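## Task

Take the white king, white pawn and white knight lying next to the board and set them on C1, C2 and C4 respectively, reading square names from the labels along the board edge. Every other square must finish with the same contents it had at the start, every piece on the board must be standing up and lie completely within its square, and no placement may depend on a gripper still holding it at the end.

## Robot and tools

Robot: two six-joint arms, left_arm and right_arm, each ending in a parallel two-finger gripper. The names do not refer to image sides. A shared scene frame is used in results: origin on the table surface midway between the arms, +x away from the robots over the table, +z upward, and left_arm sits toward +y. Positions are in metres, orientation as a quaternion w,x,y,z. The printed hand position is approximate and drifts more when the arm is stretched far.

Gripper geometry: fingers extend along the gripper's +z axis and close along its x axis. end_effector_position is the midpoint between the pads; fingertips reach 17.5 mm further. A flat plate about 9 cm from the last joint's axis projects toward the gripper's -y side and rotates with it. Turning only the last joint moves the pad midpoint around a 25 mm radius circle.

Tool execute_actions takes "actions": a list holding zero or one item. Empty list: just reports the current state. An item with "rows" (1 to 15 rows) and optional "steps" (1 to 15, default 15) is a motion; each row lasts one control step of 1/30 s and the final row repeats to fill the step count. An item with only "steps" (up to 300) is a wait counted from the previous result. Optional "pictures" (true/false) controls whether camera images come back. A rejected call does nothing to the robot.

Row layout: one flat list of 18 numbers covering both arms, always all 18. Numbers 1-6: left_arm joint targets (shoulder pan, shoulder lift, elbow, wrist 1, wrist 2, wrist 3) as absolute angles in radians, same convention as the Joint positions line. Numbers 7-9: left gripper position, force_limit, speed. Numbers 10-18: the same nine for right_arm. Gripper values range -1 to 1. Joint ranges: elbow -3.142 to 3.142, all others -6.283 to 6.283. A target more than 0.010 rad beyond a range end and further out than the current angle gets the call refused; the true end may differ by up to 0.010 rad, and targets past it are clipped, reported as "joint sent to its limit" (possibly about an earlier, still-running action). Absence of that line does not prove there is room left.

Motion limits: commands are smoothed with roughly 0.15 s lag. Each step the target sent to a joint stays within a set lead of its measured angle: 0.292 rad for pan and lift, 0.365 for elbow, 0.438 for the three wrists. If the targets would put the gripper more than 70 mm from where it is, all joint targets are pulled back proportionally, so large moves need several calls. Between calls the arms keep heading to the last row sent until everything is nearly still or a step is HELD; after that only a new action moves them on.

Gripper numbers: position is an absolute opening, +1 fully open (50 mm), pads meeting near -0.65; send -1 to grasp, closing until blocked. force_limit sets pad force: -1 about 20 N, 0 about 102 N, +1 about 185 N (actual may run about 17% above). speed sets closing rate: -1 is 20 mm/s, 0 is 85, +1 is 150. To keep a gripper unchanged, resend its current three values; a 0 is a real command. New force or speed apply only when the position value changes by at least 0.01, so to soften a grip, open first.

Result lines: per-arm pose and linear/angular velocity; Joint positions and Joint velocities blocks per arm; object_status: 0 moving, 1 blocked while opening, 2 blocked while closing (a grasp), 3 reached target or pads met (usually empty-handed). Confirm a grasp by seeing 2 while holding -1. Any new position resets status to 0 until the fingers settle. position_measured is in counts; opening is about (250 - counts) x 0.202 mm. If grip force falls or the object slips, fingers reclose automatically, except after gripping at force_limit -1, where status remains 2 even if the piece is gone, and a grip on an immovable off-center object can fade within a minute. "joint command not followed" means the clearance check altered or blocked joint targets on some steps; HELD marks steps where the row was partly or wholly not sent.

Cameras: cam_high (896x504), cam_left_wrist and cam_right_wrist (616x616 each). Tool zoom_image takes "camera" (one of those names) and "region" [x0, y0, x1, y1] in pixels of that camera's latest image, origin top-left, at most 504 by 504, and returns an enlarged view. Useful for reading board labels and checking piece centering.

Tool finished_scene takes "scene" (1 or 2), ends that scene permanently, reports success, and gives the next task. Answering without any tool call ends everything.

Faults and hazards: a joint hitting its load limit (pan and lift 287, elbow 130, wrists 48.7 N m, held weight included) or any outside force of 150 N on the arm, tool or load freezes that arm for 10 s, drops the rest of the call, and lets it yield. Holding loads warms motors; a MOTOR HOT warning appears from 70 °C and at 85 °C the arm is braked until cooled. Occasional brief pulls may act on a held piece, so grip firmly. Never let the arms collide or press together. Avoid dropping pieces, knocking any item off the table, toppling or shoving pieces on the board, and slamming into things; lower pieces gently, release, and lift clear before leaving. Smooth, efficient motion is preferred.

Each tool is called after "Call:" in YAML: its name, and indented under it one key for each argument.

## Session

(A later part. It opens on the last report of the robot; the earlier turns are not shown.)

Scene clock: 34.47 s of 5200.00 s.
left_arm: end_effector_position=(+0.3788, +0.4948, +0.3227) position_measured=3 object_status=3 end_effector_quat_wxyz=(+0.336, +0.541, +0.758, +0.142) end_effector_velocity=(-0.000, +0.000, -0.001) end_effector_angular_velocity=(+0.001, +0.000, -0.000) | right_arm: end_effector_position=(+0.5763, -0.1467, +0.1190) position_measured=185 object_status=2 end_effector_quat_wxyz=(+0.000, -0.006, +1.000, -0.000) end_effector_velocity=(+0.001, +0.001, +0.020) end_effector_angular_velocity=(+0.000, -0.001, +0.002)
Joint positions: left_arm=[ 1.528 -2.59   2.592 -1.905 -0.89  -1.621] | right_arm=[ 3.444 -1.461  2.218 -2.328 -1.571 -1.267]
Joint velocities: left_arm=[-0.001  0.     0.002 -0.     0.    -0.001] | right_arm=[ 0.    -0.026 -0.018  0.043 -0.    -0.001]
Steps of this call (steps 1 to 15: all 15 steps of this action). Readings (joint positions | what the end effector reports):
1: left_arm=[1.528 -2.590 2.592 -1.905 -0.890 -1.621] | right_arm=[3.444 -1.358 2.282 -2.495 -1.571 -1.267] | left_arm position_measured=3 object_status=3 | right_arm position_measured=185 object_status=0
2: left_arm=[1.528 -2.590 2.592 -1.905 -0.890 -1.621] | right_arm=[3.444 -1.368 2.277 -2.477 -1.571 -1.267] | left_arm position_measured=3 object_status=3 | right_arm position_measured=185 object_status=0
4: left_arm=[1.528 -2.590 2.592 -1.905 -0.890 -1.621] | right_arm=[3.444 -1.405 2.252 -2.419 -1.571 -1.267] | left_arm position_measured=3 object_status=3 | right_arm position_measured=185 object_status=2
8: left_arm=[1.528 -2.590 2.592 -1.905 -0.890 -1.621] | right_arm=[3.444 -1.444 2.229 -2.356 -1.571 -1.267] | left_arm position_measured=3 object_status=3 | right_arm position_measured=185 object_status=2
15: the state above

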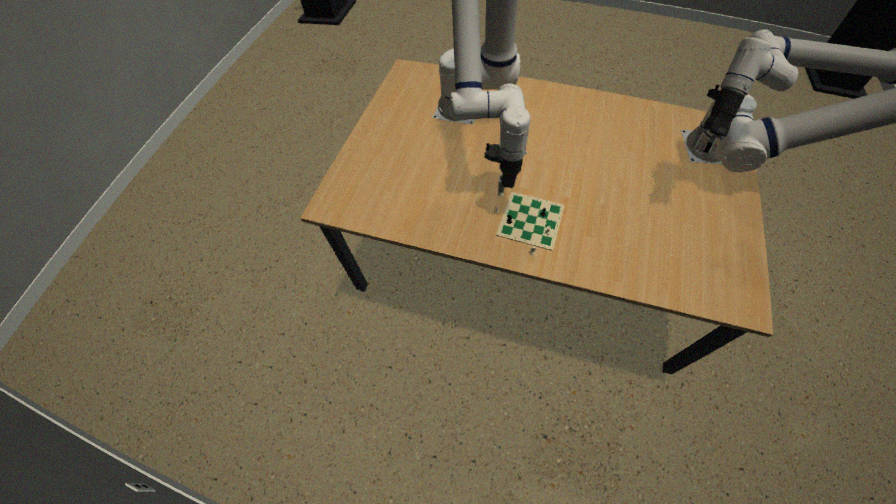

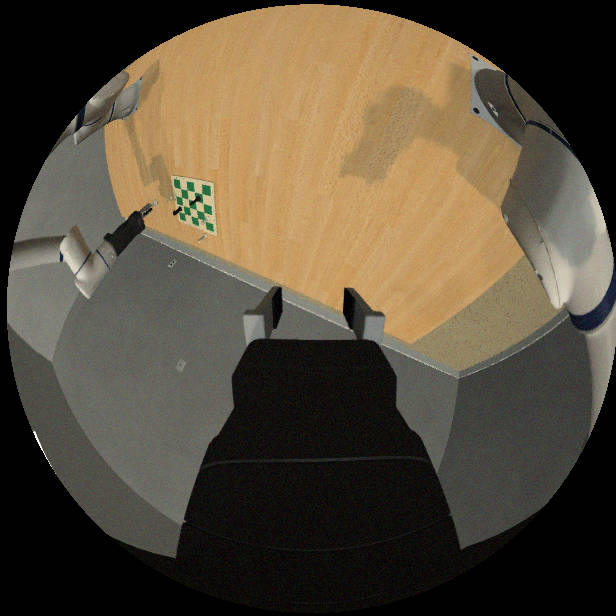

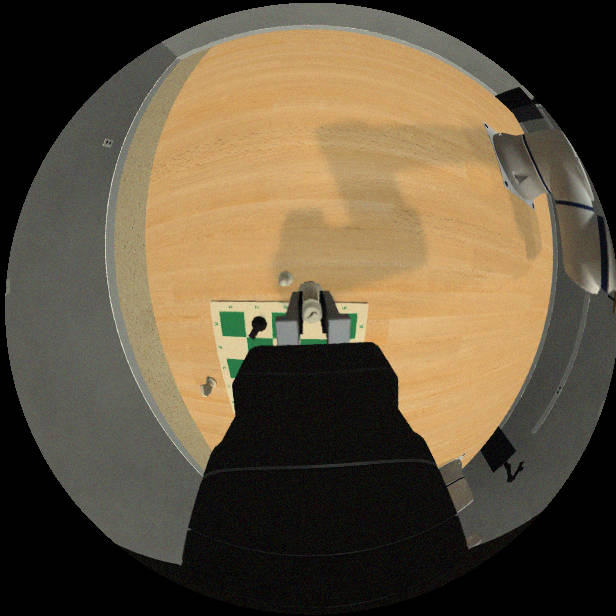

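Call:
execute_actions:
  actions:
    - {"rows":[[1.528,-2.59,2.592,-1.905,-0.89,-1.621,1,0,0,3.57,-1.223,1.9,-2.248,-1.571,-1.141,-1,-0.5,-0.5]]}
  pictures: false

Call:
execute_actions:
  actions:
    - {"steps":15}
  pictures: false

Call:
execute_actions:
  actions:
    - {"rows":[[1.528,-2.59,2.592,-1.905,-0.89,-1.621,1,0,0,3.57,-1.156,1.933,-2.348,-1.571,-1.141,-1,-0.5,-0.5]]}

Call:
zoom_image:
  camera: "cam_right_wrist"
  region: [230,200,430,360]

Scene clock: 39.40 s of 5200.00 s.
left_arm: end_effector_position=(+0.3788, +0.4948, +0.3227) position_measured=3 object_status=3 end_effector_quat_wxyz=(+0.336, +0.541, +0.758, +0.142) end_effector_velocity=(-0.000, +0.000, -0.001) end_effector_angular_velocity=(+0.002, +0.001, -0.000) | right_arm: end_effector_position=(+0.6738, -0.0265, +0.1218) position_measured=185 object_status=2 end_effector_quat_wxyz=(+0.000, -0.006, +1.000, -0.000) end_effector_velocity=(+0.073, +0.118, -0.012) end_effector_angular_velocity=(+0.000, +0.001, +0.000)
Joint positions: left_arm=[ 1.528 -2.59   2.592 -1.905 -0.89  -1.621] | right_arm=[ 3.557 -1.248  1.933 -2.256 -1.571 -1.154]
Joint velocities: left_arm=[ 0.     0.001  0.     0.001 -0.     0.   ] | right_arm=[ 0.101  0.193 -0.251  0.06   0.     0.101]
Steps of this call (steps 1 to 15: the robot went on to your last target; steps 16 to 110: nothing new was sent; then 0.77 s passed at rest; steps 111 to 125: all 15 steps of this action). Readings (joint positions | what the end effector reports):
111: left_arm=[1.528 -2.590 2.592 -1.905 -0.890 -1.621] | right_arm=[3.444 -1.465 2.216 -2.322 -1.571 -1.267] | left_arm position_measured=3 object_status=3 | right_arm position_measured=185 object_status=2
112: left_arm=[1.528 -2.590 2.592 -1.905 -0.890 -1.621] | right_arm=[3.450 -1.454 2.203 -2.319 -1.571 -1.261] | left_arm position_measured=3 object_status=3 | right_arm position_measured=185 object_status=2
114: left_arm=[1.528 -2.590 2.592 -1.905 -0.890 -1.621] | right_arm=[3.469 -1.417 2.152 -2.308 -1.571 -1.242] | left_arm position_measured=3 object_status=3 | right_arm position_measured=185 object_status=2
118: left_arm=[1.528 -2.590 2.592 -1.905 -0.890 -1.621] | right_arm=[3.506 -1.346 2.061 -2.286 -1.571 -1.205] | left_arm position_measured=3 object_status=3 | right_arm position_measured=185 object_status=2
125: the state above

Scene clock: 39.90 s of 5200.00 s.
left_arm: end_effector_position=(+0.3788, +0.4948, +0.3227) position_measured=3 object_status=3 end_effector_quat_wxyz=(+0.336, +0.541, +0.758, +0.142) end_effector_velocity=(-0.000, -0.000, +0.001) end_effector_angular_velocity=(-0.000, -0.000, -0.001) | right_arm: end_effector_position=(+0.6832, -0.0113, +0.1202) position_measured=185 object_status=2 end_effector_quat_wxyz=(+0.000, -0.006, +1.000, -0.000) end_effector_velocity=(+0.002, +0.003, +0.000) end_effector_angular_velocity=(+0.001, -0.001, +0.000)
Joint positions: left_arm=[ 1.528 -2.59   2.592 -1.905 -0.89  -1.621] | right_arm=[ 3.57  -1.224  1.901 -2.248 -1.571 -1.141]
Joint velocities: left_arm=[-0.    -0.    -0.001 -0.    -0.     0.001] | right_arm=[ 0.002  0.004 -0.006  0.001  0.     0.002]
Steps of this call (steps 1 to 15: the robot went on to your last target). Readings (joint positions | what the end effector reports):
1: left_arm=[1.528 -2.590 2.592 -1.905 -0.890 -1.621] | right_arm=[3.560 -1.243 1.926 -2.254 -1.571 -1.151] | left_arm position_measured=3 object_status=3 | right_arm position_measured=185 object_status=2
2: left_arm=[1.528 -2.590 2.592 -1.905 -0.890 -1.621] | right_arm=[3.562 -1.238 1.920 -2.253 -1.571 -1.149] | left_arm position_measured=3 object_status=3 | right_arm position_measured=185 object_status=2
4: left_arm=[1.528 -2.590 2.592 -1.905 -0.890 -1.621] | right_arm=[3.565 -1.232 1.912 -2.251 -1.571 -1.146] | left_arm position_measured=3 object_status=3 | right_arm position_measured=185 object_status=2
8: left_arm=[1.528 -2.590 2.592 -1.905 -0.890 -1.621] | right_arm=[3.568 -1.226 1.904 -2.249 -1.571 -1.143] | left_arm position_measured=3 object_status=3 | right_arm position_measured=185 object_status=2
15: the state above

Scene clock: 40.40 s of 5200.00 s.
left_arm: end_effector_position=(+0.3788, +0.4948, +0.3227) position_measured=3 object_status=3 end_effector_quat_wxyz=(+0.336, +0.541, +0.758, +0.142) end_effector_velocity=(+0.000, +0.000, -0.001) end_effector_angular_velocity=(+0.002, -0.000, +0.000) | right_arm: end_effector_position=(+0.6838, -0.0108, +0.0639) position_measured=185 object_status=2 end_effector_quat_wxyz=(+0.000, -0.006, +1.000, -0.000) end_effector_velocity=(-0.001, -0.001, -0.013) end_effector_angular_velocity=(-0.001, +0.001, -0.000)
Joint positions: left_arm=[ 1.528 -2.59   2.592 -1.905 -0.89  -1.621] | right_arm=[ 3.57  -1.158  1.932 -2.345 -1.571 -1.141]
Joint velocities: left_arm=[ 0.001  0.002  0.001 -0.001  0.001  0.001] | right_arm=[-0.     0.014  0.008 -0.021 -0.     0.   ]
Steps of this call (steps 1 to 15: all 15 steps of this action). Readings (joint positions | what the end effector reports):
1: left_arm=[1.528 -2.590 2.592 -1.905 -0.890 -1.621] | right_arm=[3.570 -1.223 1.901 -2.248 -1.571 -1.141] | left_arm position_measured=3 object_status=3 | right_arm position_measured=185 object_status=2
2: left_arm=[1.528 -2.590 2.592 -1.905 -0.890 -1.621] | right_arm=[3.570 -1.213 1.904 -2.265 -1.571 -1.141] | left_arm position_measured=3 object_status=3 | right_arm position_measured=185 object_status=2
4: left_arm=[1.528 -2.590 2.592 -1.905 -0.890 -1.621] | right_arm=[3.570 -1.188 1.918 -2.298 -1.571 -1.141] | left_arm position_measured=3 object_status=3 | right_arm position_measured=185 object_status=2
8: left_arm=[1.528 -2.590 2.592 -1.905 -0.890 -1.621] | right_arm=[3.570 -1.168 1.927 -2.331 -1.571 -1.141] | left_arm position_measured=3 object_status=3 | right_arm position_measured=185 object_status=2
15: the state above

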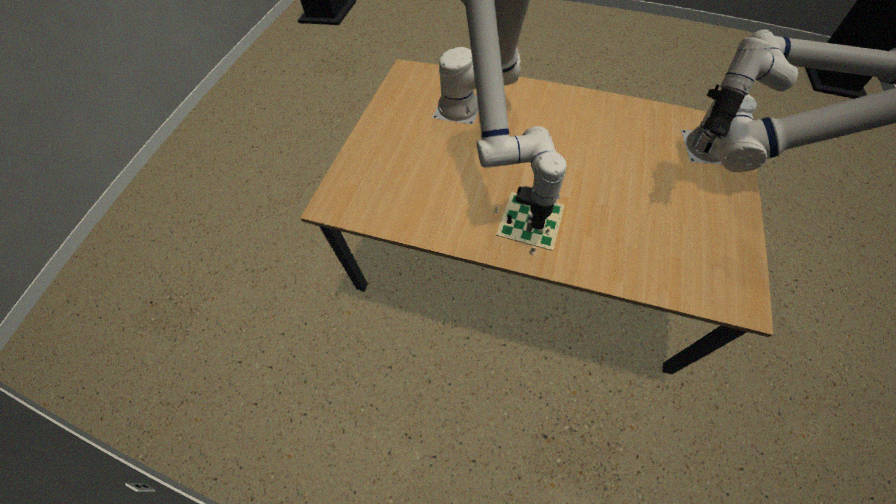

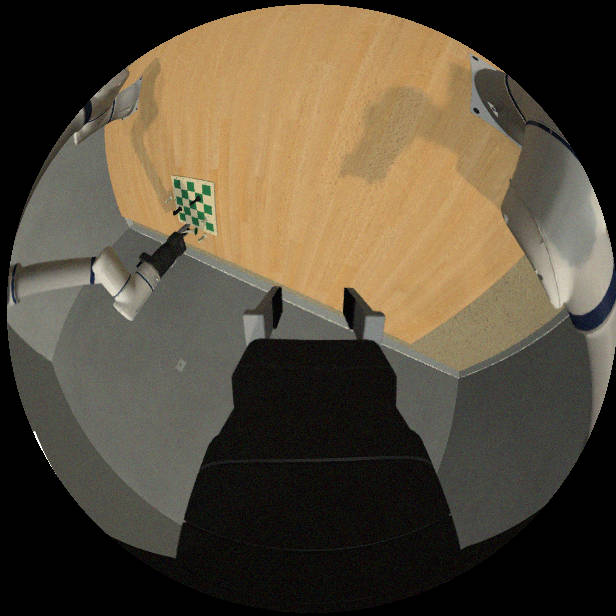

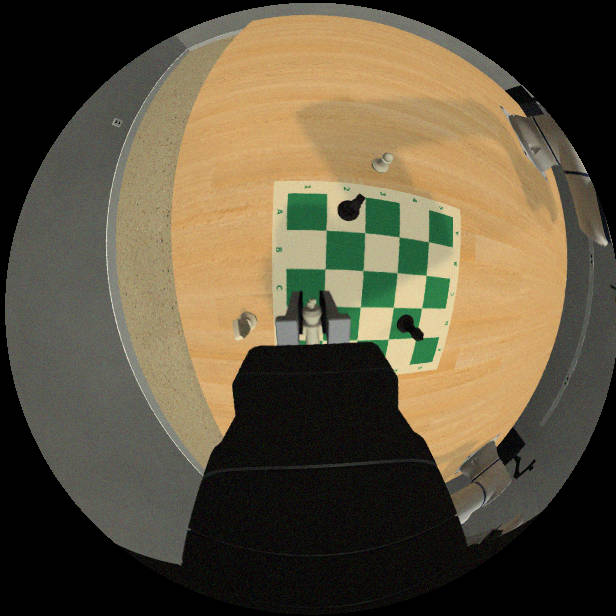

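Region (230, 200, 430, 360) of cam_right_wrist's 616x616 image, scaled by 2.520, with more detail than that image has; it fills the top 403 rows of this view, and the rest is white.

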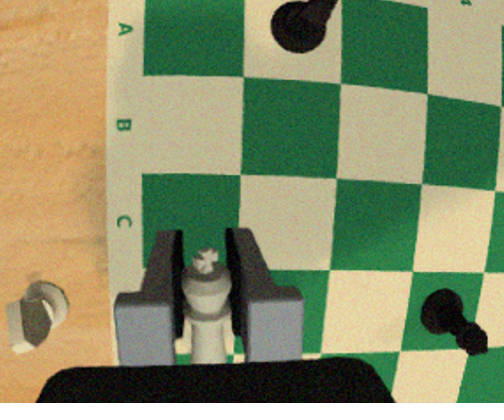

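Call:
execute_actions:
  actions:
    - {"rows":[[1.528,-2.59,2.592,-1.905,-0.89,-1.621,1,0,0,3.567,-1.141,1.927,-2.357,-1.571,-1.144,-1,-0.5,-0.5]]}
  pictures: false

Call:
execute_actions:
  actions:
    - {"rows":[[1.528,-2.59,2.592,-1.905,-0.89,-1.621,1,0,0,3.567,-1.141,1.927,-2.357,-1.571,-1.144,-0.212,-1,-1]]}

Call:
zoom_image:
  camera: "cam_high"
  region: [480,180,590,270]

Scene clock: 47.10 s of 5200.00 s.
left_arm: end_effector_position=(+0.3788, +0.4948, +0.3227) position_measured=3 object_status=3 end_effector_quat_wxyz=(+0.336, +0.541, +0.758, +0.142) end_effector_velocity=(+0.000, +0.000, -0.001) end_effector_angular_velocity=(+0.002, +0.001, +0.001) | right_arm: end_effector_position=(+0.6893, -0.0107, +0.0550) position_measured=185 object_status=2 end_effector_quat_wxyz=(+0.000, -0.006, +1.000, -0.000) end_effector_velocity=(+0.000, -0.001, -0.003) end_effector_angular_velocity=(-0.002, +0.001, -0.000)
Joint positions: left_arm=[ 1.528 -2.59   2.592 -1.905 -0.89  -1.621] | right_arm=[ 3.567 -1.141  1.927 -2.357 -1.571 -1.144]
Joint velocities: left_arm=[ 0.001  0.002  0.001  0.001 -0.    -0.   ] | right_arm=[-0.001  0.004 -0.    -0.002 -0.001 -0.   ]
Steps of this call (steps 1 to 15: the robot went on to your last target; steps 16 to 90: nothing new was sent; then 3.20 s passed at rest; steps 91 to 105: all 15 steps of this action). Readings (joint positions | what the end effector reports):
91: left_arm=[1.528 -2.590 2.592 -1.905 -0.890 -1.621] | right_arm=[3.570 -1.156 1.933 -2.348 -1.571 -1.141] | left_arm position_measured=3 object_status=3 | right_arm position_measured=185 object_status=2
92: left_arm=[1.528 -2.590 2.592 -1.905 -0.890 -1.621] | right_arm=[3.570 -1.154 1.932 -2.350 -1.571 -1.141] | left_arm position_measured=3 object_status=3 | right_arm position_measured=185 object_status=2
94: left_arm=[1.528 -2.590 2.592 -1.905 -0.890 -1.621] | right_arm=[3.569 -1.148 1.930 -2.353 -1.571 -1.142] | left_arm position_measured=3 object_status=3 | right_arm position_measured=185 object_status=2
98: left_arm=[1.528 -2.590 2.592 -1.905 -0.890 -1.621] | right_arm=[3.568 -1.144 1.928 -2.355 -1.571 -1.143] | left_arm position_measured=3 object_status=3 | right_arm position_measured=185 object_status=2
105: the state above

Scene clock: 47.60 s of 5200.00 s.
left_arm: end_effector_position=(+0.3788, +0.4948, +0.3227) position_measured=3 object_status=3 end_effector_quat_wxyz=(+0.336, +0.541, +0.758, +0.142) end_effector_velocity=(+0.000, +0.001, +0.001) end_effector_angular_velocity=(-0.002, -0.001, +0.001) | right_arm: end_effector_position=(+0.6895, -0.0107, +0.0548) position_measured=181 object_status=2 end_effector_quat_wxyz=(+0.000, -0.006, +1.000, -0.000) end_effector_velocity=(+0.000, +0.000, +0.000) end_effector_angular_velocity=(+0.001, +0.000, +0.000)
Joint positions: left_arm=[ 1.528 -2.59   2.592 -1.905 -0.89  -1.621] | right_arm=[ 3.567 -1.141  1.927 -2.357 -1.571 -1.144]
Joint velocities: left_arm=[ 0.001 -0.001 -0.    -0.     0.     0.   ] | right_arm=[-0.     0.    -0.001  0.     0.001 -0.   ]
Steps of this call (steps 1 to 15: all 15 steps of this action). Readings (joint positions | what the end effector reports):
1: left_arm=[1.528 -2.590 2.592 -1.905 -0.890 -1.621] | right_arm=[3.567 -1.141 1.927 -2.357 -1.571 -1.144] | left_arm position_measured=3 object_status=3 | right_arm position_measured=181 object_status=0
2: left_arm=[1.528 -2.590 2.592 -1.905 -0.890 -1.621] | right_arm=[3.567 -1.141 1.927 -2.357 -1.571 -1.144] | left_arm position_measured=3 object_status=3 | right_arm position_measured=181 object_status=0
4: left_arm=[1.528 -2.590 2.592 -1.905 -0.890 -1.621] | right_arm=[3.567 -1.141 1.927 -2.357 -1.571 -1.144] | left_arm position_measured=3 object_status=3 | right_arm position_measured=181 object_status=0
8: left_arm=[1.528 -2.590 2.592 -1.905 -0.890 -1.621] | right_arm=[3.567 -1.141 1.927 -2.357 -1.571 -1.144] | left_arm position_measured=3 object_status=3 | right_arm position_measured=181 object_status=0
15: the state above

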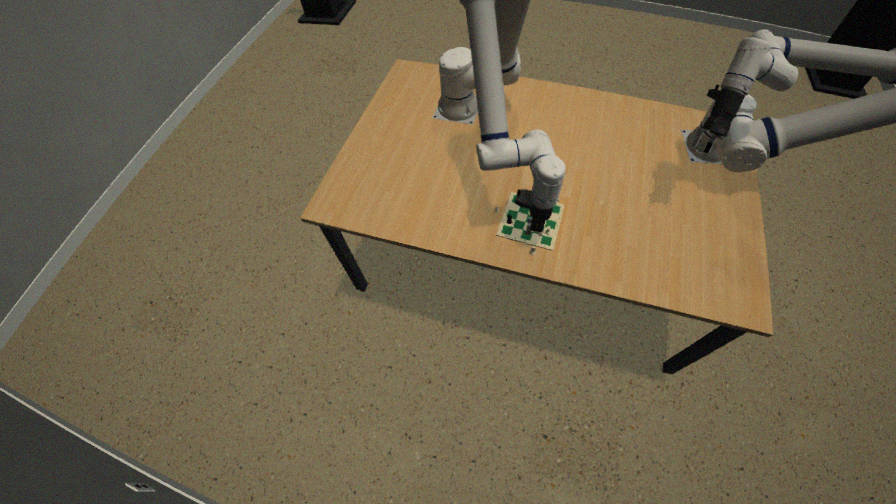

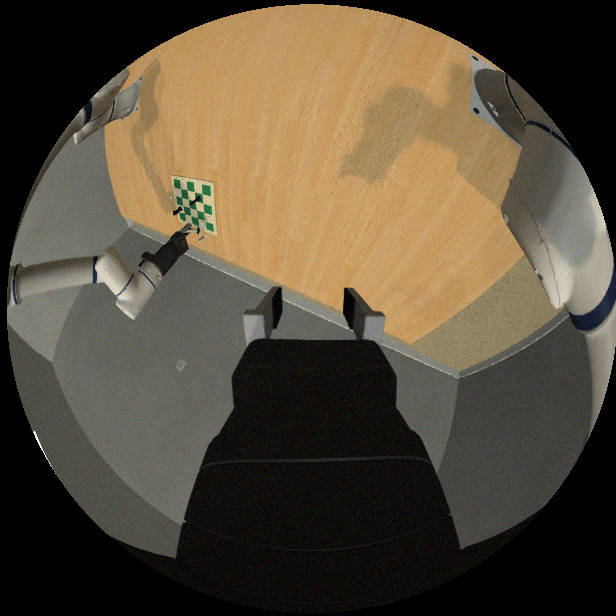

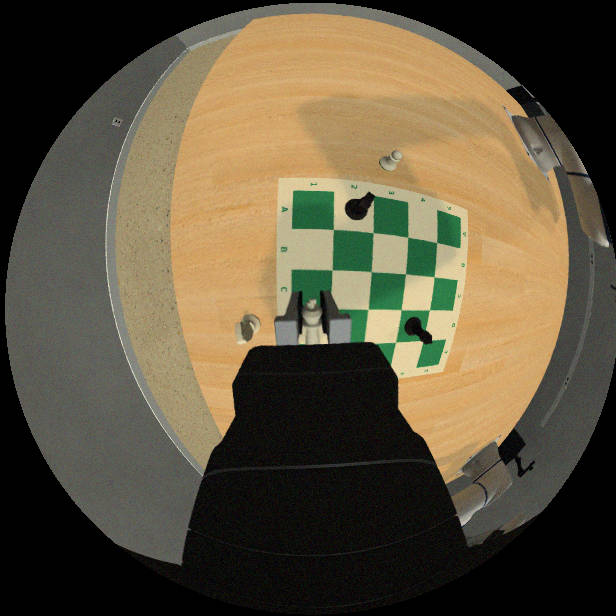

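Region (480, 180, 590, 270) of cam_high's 896x504 image, scaled by 4.582, with more detail than that image has; it fills the top 412 rows of this view, and the rest is white.

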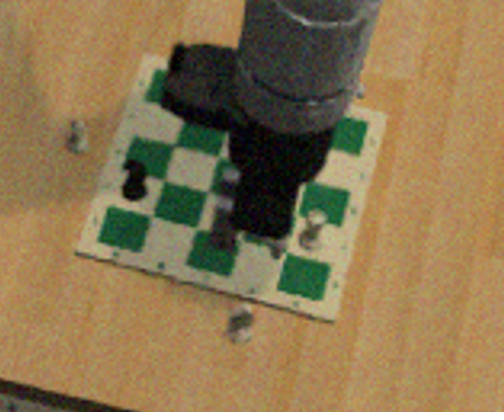

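Call:
execute_actions:
  actions:
    - {"rows":[[1.528,-2.59,2.592,-1.905,-0.89,-1.621,1,0,0,3.567,-1.141,1.927,-2.357,-1.571,-1.144,-0.187,-1,-1]]}

Call:
execute_actions:
  actions:
    - {"rows":[[1.528,-2.59,2.592,-1.905,-0.89,-1.621,1,0,0,3.567,-1.141,1.927,-2.357,-1.571,-1.144,-0.176,-1,-1]]}

Scene clock: 51.27 s of 5200.00 s.
left_arm: end_effector_position=(+0.3788, +0.4948, +0.3227) position_measured=3 object_status=3 end_effector_quat_wxyz=(+0.336, +0.541, +0.758, +0.142) end_effector_velocity=(-0.000, -0.001, +0.000) end_effector_angular_velocity=(-0.001, +0.000, +0.000) | right_arm: end_effector_position=(+0.6895, -0.0107, +0.0548) position_measured=180 object_status=3 end_effector_quat_wxyz=(+0.000, -0.006, +1.000, -0.000) end_effector_velocity=(-0.000, -0.000, -0.001) end_effector_angular_velocity=(-0.002, +0.001, -0.000)
Joint positions: left_arm=[ 1.528 -2.59   2.592 -1.905 -0.89  -1.621] | right_arm=[ 3.567 -1.141  1.927 -2.357 -1.571 -1.144]
Joint velocities: left_arm=[-0.001  0.    -0.001  0.    -0.    -0.002] | right_arm=[-0.     0.001  0.    -0.    -0.001  0.   ]
Steps of this call (steps 1 to 15: the robot went on to your last target; steps 16 to 90: nothing new was sent; then 0.17 s passed at rest; steps 91 to 105: all 15 steps of this action). Readings (joint positions | what the end effector reports):
91: left_arm=[1.528 -2.590 2.592 -1.905 -0.890 -1.621] | right_arm=[3.567 -1.141 1.927 -2.357 -1.571 -1.144] | left_arm position_measured=3 object_status=3 | right_arm position_measured=181 object_status=0
92: left_arm=[1.528 -2.590 2.592 -1.905 -0.890 -1.621] | right_arm=[3.567 -1.141 1.927 -2.357 -1.571 -1.144] | left_arm position_measured=3 object_status=3 | right_arm position_measured=180 object_status=0
94: left_arm=[1.528 -2.590 2.592 -1.905 -0.890 -1.621] | right_arm=[3.567 -1.141 1.927 -2.357 -1.571 -1.144] | left_arm position_measured=3 object_status=3 | right_arm position_measured=180 object_status=0
98: left_arm=[1.528 -2.590 2.592 -1.905 -0.890 -1.621] | right_arm=[3.567 -1.141 1.927 -2.357 -1.571 -1.144] | left_arm position_measured=3 object_status=3 | right_arm position_measured=180 object_status=0
105: the state above

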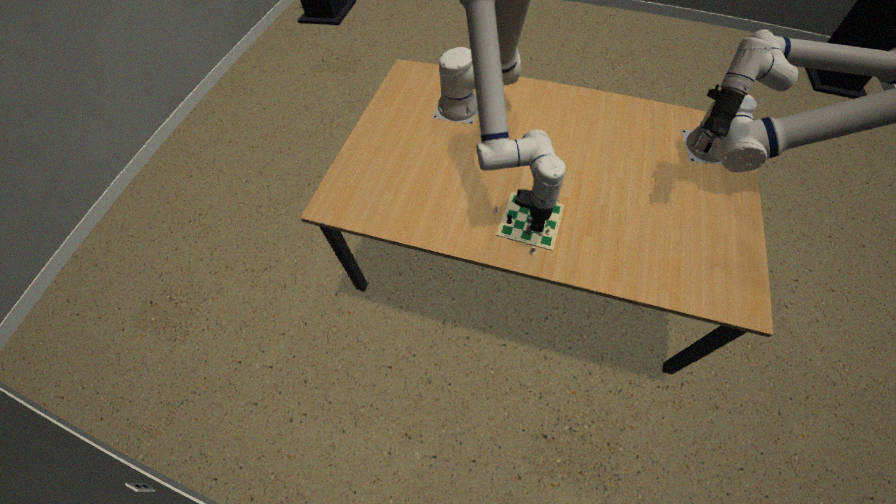

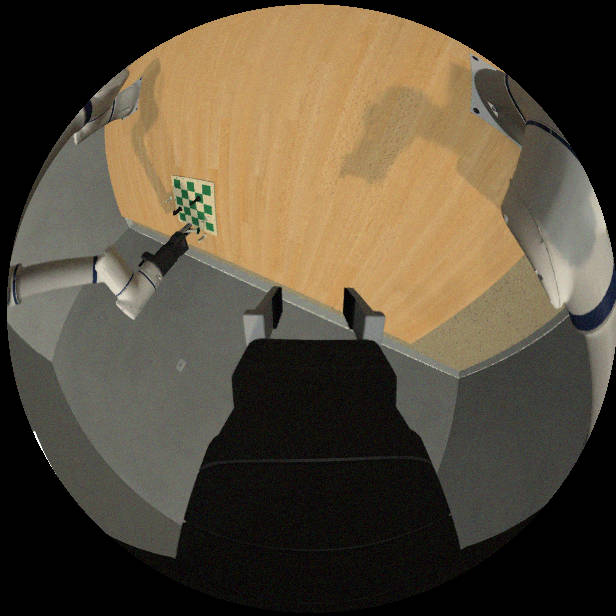

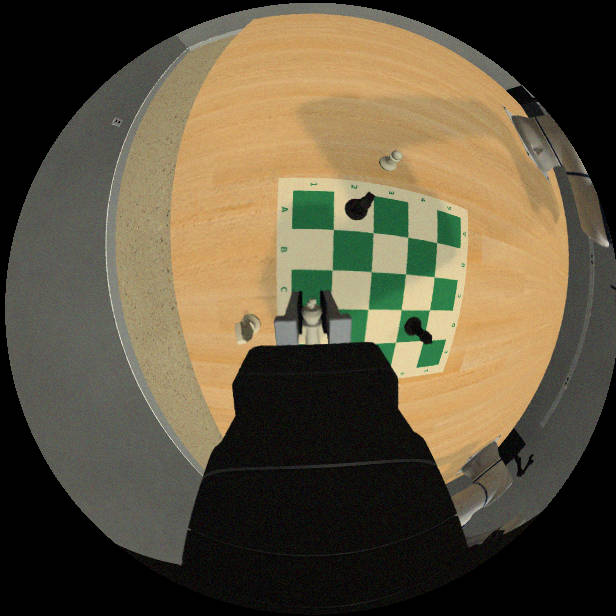

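Scene clock: 51.77 s of 5200.00 s.
left_arm: end_effector_position=(+0.3788, +0.4948, +0.3227) position_measured=3 object_status=3 end_effector_quat_wxyz=(+0.336, +0.541, +0.758, +0.142) end_effector_velocity=(+0.000, -0.000, -0.001) end_effector_angular_velocity=(+0.001, -0.000, -0.000) | right_arm: end_effector_position=(+0.6895, -0.0107, +0.0548) position_measured=179 object_status=3 end_effector_quat_wxyz=(+0.000, -0.006, +1.000, -0.000) end_effector_velocity=(+0.000, +0.000, +0.001) end_effector_angular_velocity=(+0.001, -0.001, +0.000)
Joint positions: left_arm=[ 1.528 -2.59   2.592 -1.905 -0.89  -1.621] | right_arm=[ 3.567 -1.141  1.927 -2.357 -1.571 -1.144]
Joint velocities: left_arm=[-0.     0.001  0.001 -0.     0.     0.   ] | right_arm=[ 0.    -0.002 -0.     0.     0.    -0.   ]
Steps of this call (steps 1 to 15: all 15 steps of this action). Readings (joint positions | what the end effector reports):
1: left_arm=[1.528 -2.590 2.592 -1.905 -0.890 -1.621] | right_arm=[3.567 -1.141 1.927 -2.357 -1.571 -1.144] | left_arm position_measured=3 object_status=3 | right_arm position_measured=180 object_status=0
2: left_arm=[1.528 -2.590 2.592 -1.905 -0.890 -1.621] | right_arm=[3.567 -1.141 1.927 -2.357 -1.571 -1.144] | left_arm position_measured=3 object_status=3 | right_arm position_measured=179 object_status=0
4: left_arm=[1.528 -2.590 2.592 -1.905 -0.890 -1.621] | right_arm=[3.567 -1.141 1.927 -2.357 -1.571 -1.144] | left_arm position_measured=3 object_status=3 | right_arm position_measured=179 object_status=0
8: left_arm=[1.528 -2.590 2.592 -1.905 -0.890 -1.621] | right_arm=[3.567 -1.141 1.927 -2.357 -1.571 -1.144] | left_arm position_measured=3 object_status=3 | right_arm position_measured=179 object_status=0
15: the state above

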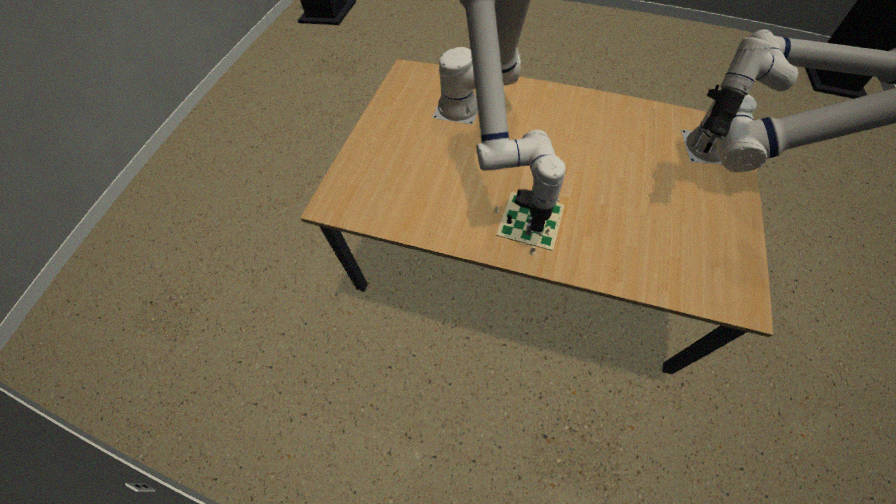

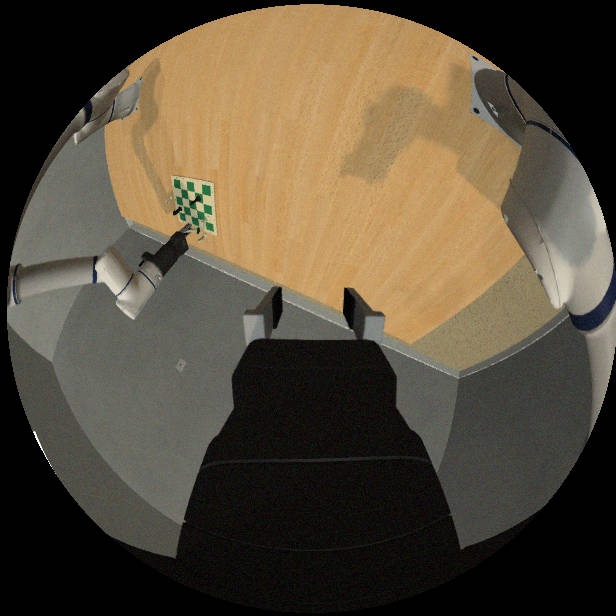

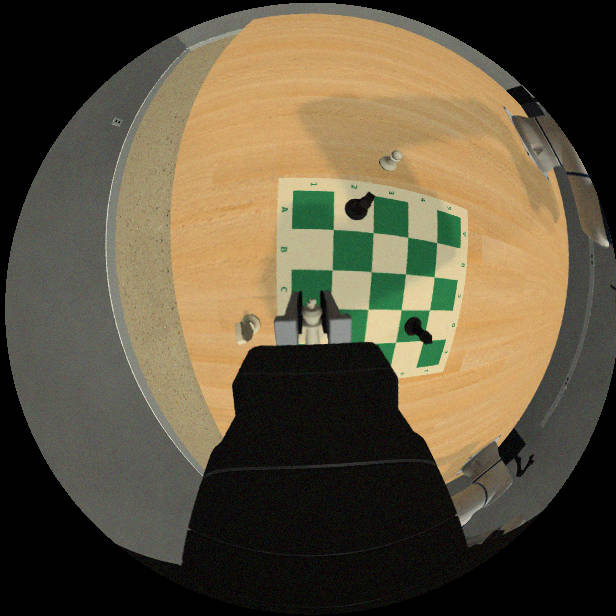

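Call:
execute_actions:
  actions:
    - {"rows":[[1.528,-2.59,2.592,-1.905,-0.89,-1.621,1,0,0,3.567,-1.141,1.927,-2.357,-1.571,-1.144,-0.165,-1,-1]]}

Call:
execute_actions:
  actions:
    - {"rows":[[1.528,-2.59,2.592,-1.905,-0.89,-1.621,1,0,0,3.567,-1.141,1.927,-2.357,-1.571,-1.144,-0.154,-1,-1]]}

Scene clock: 57.00 s of 5200.00 s.
left_arm: end_effector_position=(+0.3788, +0.4948, +0.3227) position_measured=3 object_status=3 end_effector_quat_wxyz=(+0.336, +0.541, +0.758, +0.142) end_effector_velocity=(+0.000, -0.000, +0.001) end_effector_angular_velocity=(-0.002, -0.000, +0.001) | right_arm: end_effector_position=(+0.6895, -0.0107, +0.0548) position_measured=178 object_status=3 end_effector_quat_wxyz=(+0.000, -0.006, +1.000, -0.000) end_effector_velocity=(-0.000, -0.000, +0.000) end_effector_angular_velocity=(-0.001, -0.001, -0.001)
Joint positions: left_arm=[ 1.528 -2.59   2.592 -1.905 -0.89  -1.621] | right_arm=[ 3.567 -1.141  1.927 -2.357 -1.571 -1.144]
Joint velocities: left_arm=[ 0.     0.    -0.001 -0.     0.    -0.001] | right_arm=[-0.    -0.001  0.001  0.    -0.001  0.   ]
Steps of this call (steps 1 to 15: the robot went on to your last target; steps 16 to 90: nothing new was sent; then 1.73 s passed at rest; steps 91 to 105: all 15 steps of this action). Readings (joint positions | what the end effector reports):
91: left_arm=[1.528 -2.590 2.592 -1.905 -0.890 -1.621] | right_arm=[3.567 -1.141 1.927 -2.357 -1.571 -1.144] | left_arm position_measured=3 object_status=3 | right_arm position_measured=178 object_status=0
92: left_arm=[1.528 -2.590 2.592 -1.905 -0.890 -1.621] | right_arm=[3.567 -1.141 1.927 -2.357 -1.571 -1.144] | left_arm position_measured=3 object_status=3 | right_arm position_measured=178 object_status=0
94: left_arm=[1.528 -2.590 2.592 -1.905 -0.890 -1.621] | right_arm=[3.567 -1.141 1.927 -2.357 -1.571 -1.144] | left_arm position_measured=3 object_status=3 | right_arm position_measured=178 object_status=0
98: left_arm=[1.528 -2.590 2.592 -1.905 -0.890 -1.621] | right_arm=[3.567 -1.141 1.927 -2.357 -1.571 -1.144] | left_arm position_measured=3 object_status=3 | right_arm position_measured=178 object_status=3
105: the state above

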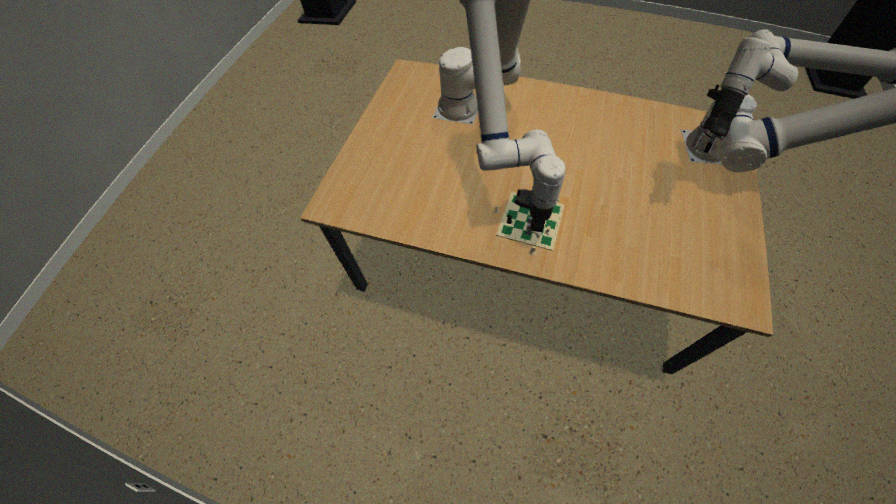

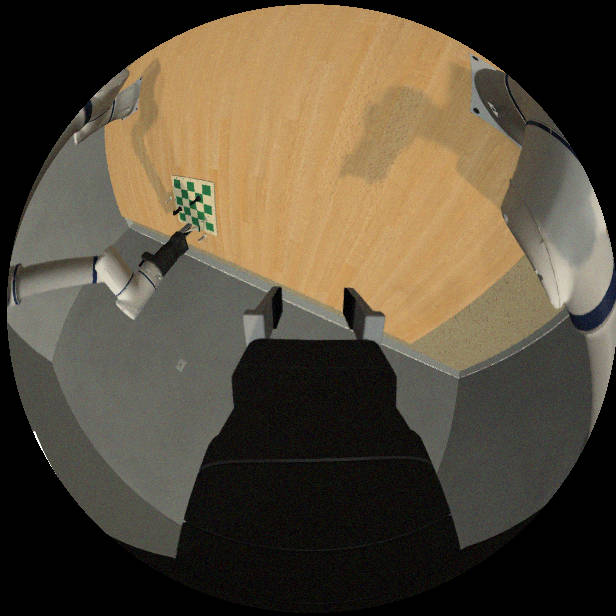

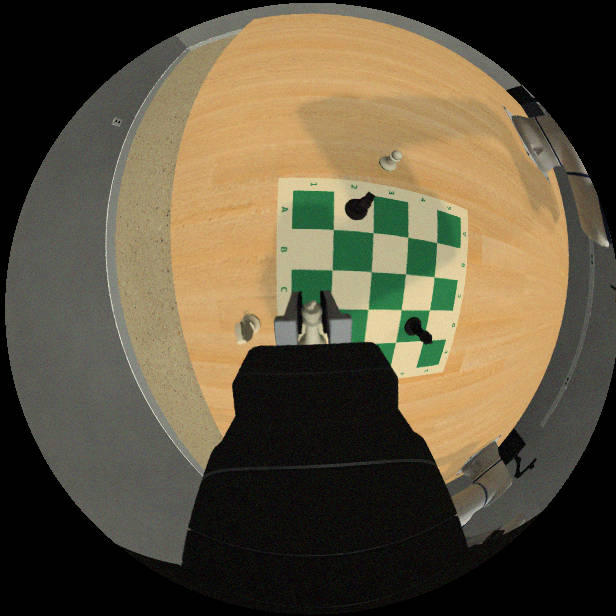

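Scene clock: 57.50 s of 5200.00 s.
left_arm: end_effector_position=(+0.3788, +0.4948, +0.3227) position_measured=3 object_status=3 end_effector_quat_wxyz=(+0.336, +0.541, +0.758, +0.142) end_effector_velocity=(+0.000, +0.000, -0.001) end_effector_angular_velocity=(+0.001, -0.000, +0.001) | right_arm: end_effector_position=(+0.6895, -0.0107, +0.0548) position_measured=175 object_status=3 end_effector_quat_wxyz=(+0.000, -0.006, +1.000, -0.000) end_effector_velocity=(-0.000, -0.000, -0.000) end_effector_angular_velocity=(-0.000, +0.000, -0.000)
Joint positions: left_arm=[ 1.528 -2.59   2.592 -1.905 -0.89  -1.621] | right_arm=[ 3.567 -1.141  1.927 -2.357 -1.571 -1.144]
Joint velocities: left_arm=[ 0.001  0.     0.001 -0.     0.     0.   ] | right_arm=[ 0.    -0.     0.001  0.    -0.     0.   ]
Steps of this call (steps 1 to 15: all 15 steps of this action). Readings (joint positions | what the end effector reports):
1: left_arm=[1.528 -2.590 2.592 -1.905 -0.890 -1.621] | right_arm=[3.567 -1.141 1.927 -2.357 -1.571 -1.144] | left_arm position_measured=3 object_status=3 | right_arm position_measured=177 object_status=0
2: left_arm=[1.528 -2.590 2.592 -1.905 -0.890 -1.621] | right_arm=[3.567 -1.141 1.927 -2.357 -1.571 -1.144] | left_arm position_measured=3 object_status=3 | right_arm position_measured=175 object_status=0
4: left_arm=[1.528 -2.590 2.592 -1.905 -0.890 -1.621] | right_arm=[3.567 -1.141 1.927 -2.357 -1.571 -1.144] | left_arm position_measured=3 object_status=3 | right_arm position_measured=175 object_status=0
8: left_arm=[1.528 -2.590 2.592 -1.905 -0.890 -1.621] | right_arm=[3.567 -1.141 1.927 -2.357 -1.571 -1.144] | left_arm position_measured=3 object_status=3 | right_arm position_measured=175 object_status=3
15: the state above

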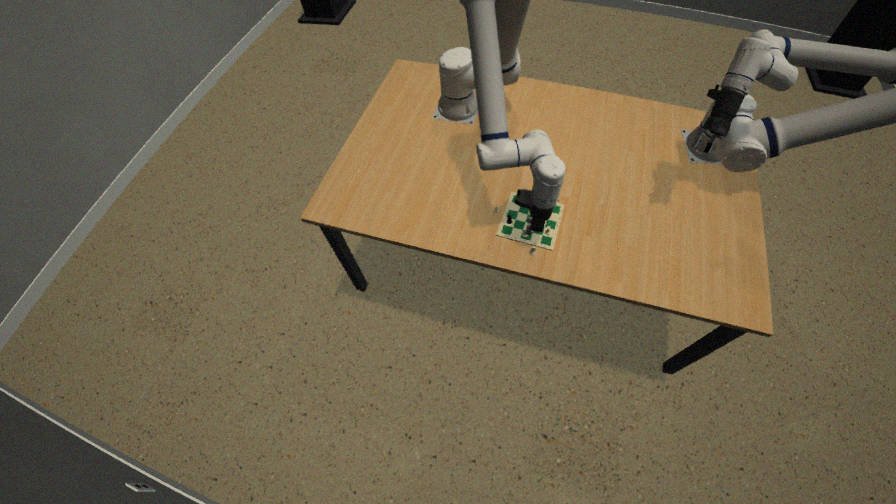

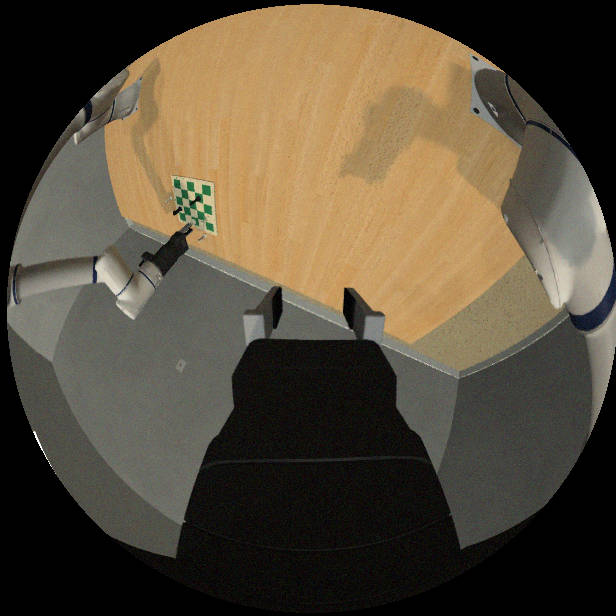

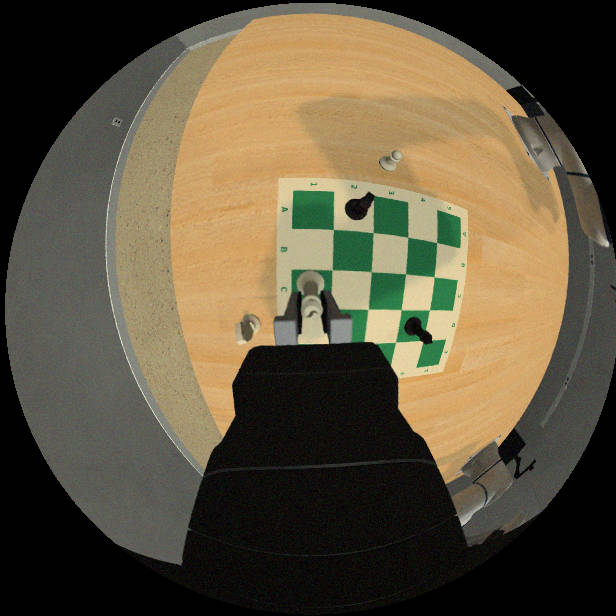

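It swung upright. Release and rise.

Call:
execute_actions:
  actions:
    - {"rows":[[1.528,-2.59,2.592,-1.905,-0.89,-1.621,1,0,0,3.567,-1.141,1.927,-2.357,-1.571,-1.144,0.3,-1,-0.5]]}
  pictures: false

Call:
execute_actions:
  actions:
    - {"rows":[[1.528,-2.59,2.592,-1.905,-0.89,-1.621,1,0,0,3.567,-1.216,1.89,-2.245,-1.571,-1.144,0.3,-1,-0.5]]}

Call:
zoom_image:
  camera: "cam_right_wrist"
  region: [230,200,430,360]

Scene clock: 61.30 s of 5200.00 s.
left_arm: end_effector_position=(+0.3788, +0.4948, +0.3227) position_measured=3 object_status=3 end_effector_quat_wxyz=(+0.336, +0.541, +0.758, +0.142) end_effector_velocity=(+0.000, +0.001, -0.001) end_effector_angular_velocity=(+0.002, +0.000, +0.001) | right_arm: end_effector_position=(+0.6895, -0.0107, +0.0548) position_measured=107 object_status=3 end_effector_quat_wxyz=(+0.000, -0.006, +1.000, -0.000) end_effector_velocity=(+0.001, +0.000, +0.002) end_effector_angular_velocity=(+0.000, -0.002, -0.000)
Joint positions: left_arm=[ 1.528 -2.59   2.592 -1.905 -0.89  -1.621] | right_arm=[ 3.567 -1.141  1.927 -2.357 -1.571 -1.144]
Joint velocities: left_arm=[ 0.001  0.001  0.001  0.     0.    -0.   ] | right_arm=[-0.    -0.002 -0.    -0.    -0.001  0.   ]
Steps of this call (steps 1 to 15: the robot went on to your last target; steps 16 to 90: nothing new was sent; then 0.30 s passed at rest; steps 91 to 105: all 15 steps of this action). Readings (joint positions | what the end effector reports):
91: left_arm=[1.528 -2.590 2.592 -1.905 -0.890 -1.621] | right_arm=[3.567 -1.141 1.927 -2.357 -1.571 -1.144] | left_arm position_measured=3 object_status=3 | right_arm position_measured=173 object_status=0
92: left_arm=[1.528 -2.590 2.592 -1.905 -0.890 -1.621] | right_arm=[3.567 -1.141 1.927 -2.357 -1.571 -1.144] | left_arm position_measured=3 object_status=3 | right_arm position_measured=164 object_status=0
94: left_arm=[1.528 -2.590 2.592 -1.905 -0.890 -1.621] | right_arm=[3.567 -1.141 1.927 -2.357 -1.571 -1.144] | left_arm position_measured=3 object_status=3 | right_arm position_measured=147 object_status=0
98: left_arm=[1.528 -2.590 2.592 -1.905 -0.890 -1.621] | right_arm=[3.567 -1.141 1.927 -2.357 -1.571 -1.144] | left_arm position_measured=3 object_status=3 | right_arm position_measured=113 object_status=0
105: the state above

Scene clock: 61.80 s of 5200.00 s.
left_arm: end_effector_position=(+0.3788, +0.4948, +0.3227) position_measured=3 object_status=3 end_effector_quat_wxyz=(+0.336, +0.541, +0.758, +0.142) end_effector_velocity=(-0.000, -0.000, +0.000) end_effector_angular_velocity=(+0.001, -0.000, -0.002) | right_arm: end_effector_position=(+0.6896, -0.0107, +0.1181) position_measured=107 object_status=3 end_effector_quat_wxyz=(+0.000, -0.006, +1.000, -0.000) end_effector_velocity=(-0.000, +0.000, +0.016) end_effector_angular_velocity=(+0.002, -0.001, -0.000)
Joint positions: left_arm=[ 1.528 -2.59   2.592 -1.905 -0.89  -1.621] | right_arm=[ 3.567 -1.214  1.891 -2.248 -1.571 -1.144]
Joint velocities: left_arm=[-0.     0.001 -0.001 -0.    -0.     0.002] | right_arm=[ 0.    -0.017 -0.009  0.025  0.001  0.   ]
Steps of this call (steps 1 to 15: all 15 steps of this action). Readings (joint positions | what the end effector reports):
1: left_arm=[1.528 -2.590 2.592 -1.905 -0.890 -1.621] | right_arm=[3.567 -1.141 1.927 -2.357 -1.571 -1.144] | left_arm position_measured=3 object_status=3 | right_arm position_measured=107 object_status=3
2: left_arm=[1.528 -2.590 2.592 -1.905 -0.890 -1.621] | right_arm=[3.567 -1.151 1.923 -2.340 -1.571 -1.144] | left_arm position_measured=3 object_status=3 | right_arm position_measured=107 object_status=3
4: left_arm=[1.528 -2.590 2.592 -1.905 -0.890 -1.621] | right_arm=[3.567 -1.179 1.907 -2.301 -1.571 -1.144] | left_arm position_measured=3 object_status=3 | right_arm position_measured=107 object_status=3
8: left_arm=[1.528 -2.590 2.592 -1.905 -0.890 -1.621] | right_arm=[3.567 -1.203 1.897 -2.265 -1.571 -1.144] | left_arm position_measured=3 object_status=3 | right_arm position_measured=107 object_status=3
15: the state above

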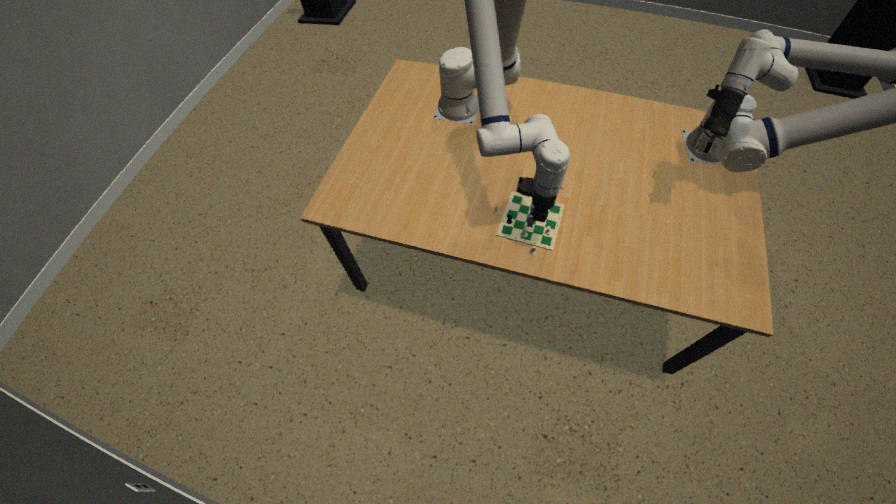

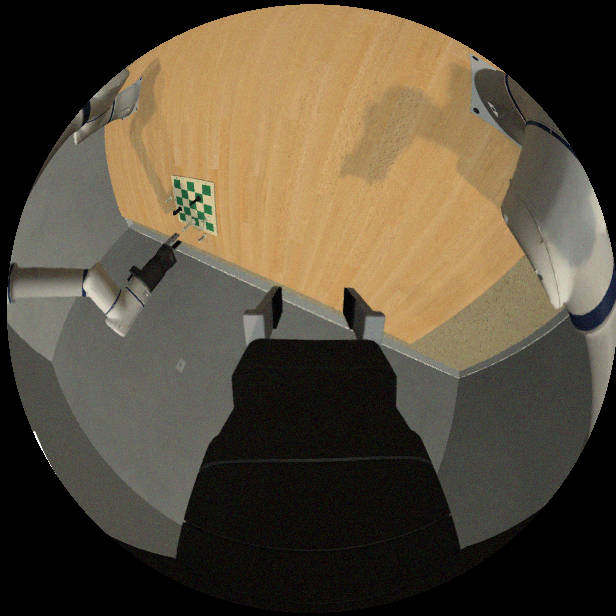

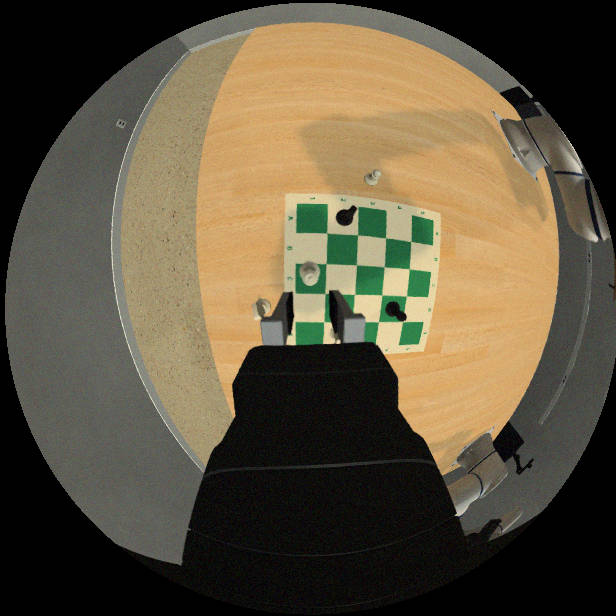

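Region (230, 200, 430, 360) of cam_right_wrist's 616x616 image, scaled by 2.520, with more detail than that image has; it fills the top 403 rows of this view, and the rest is white.

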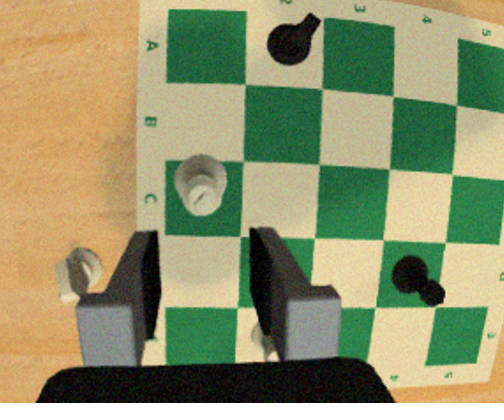

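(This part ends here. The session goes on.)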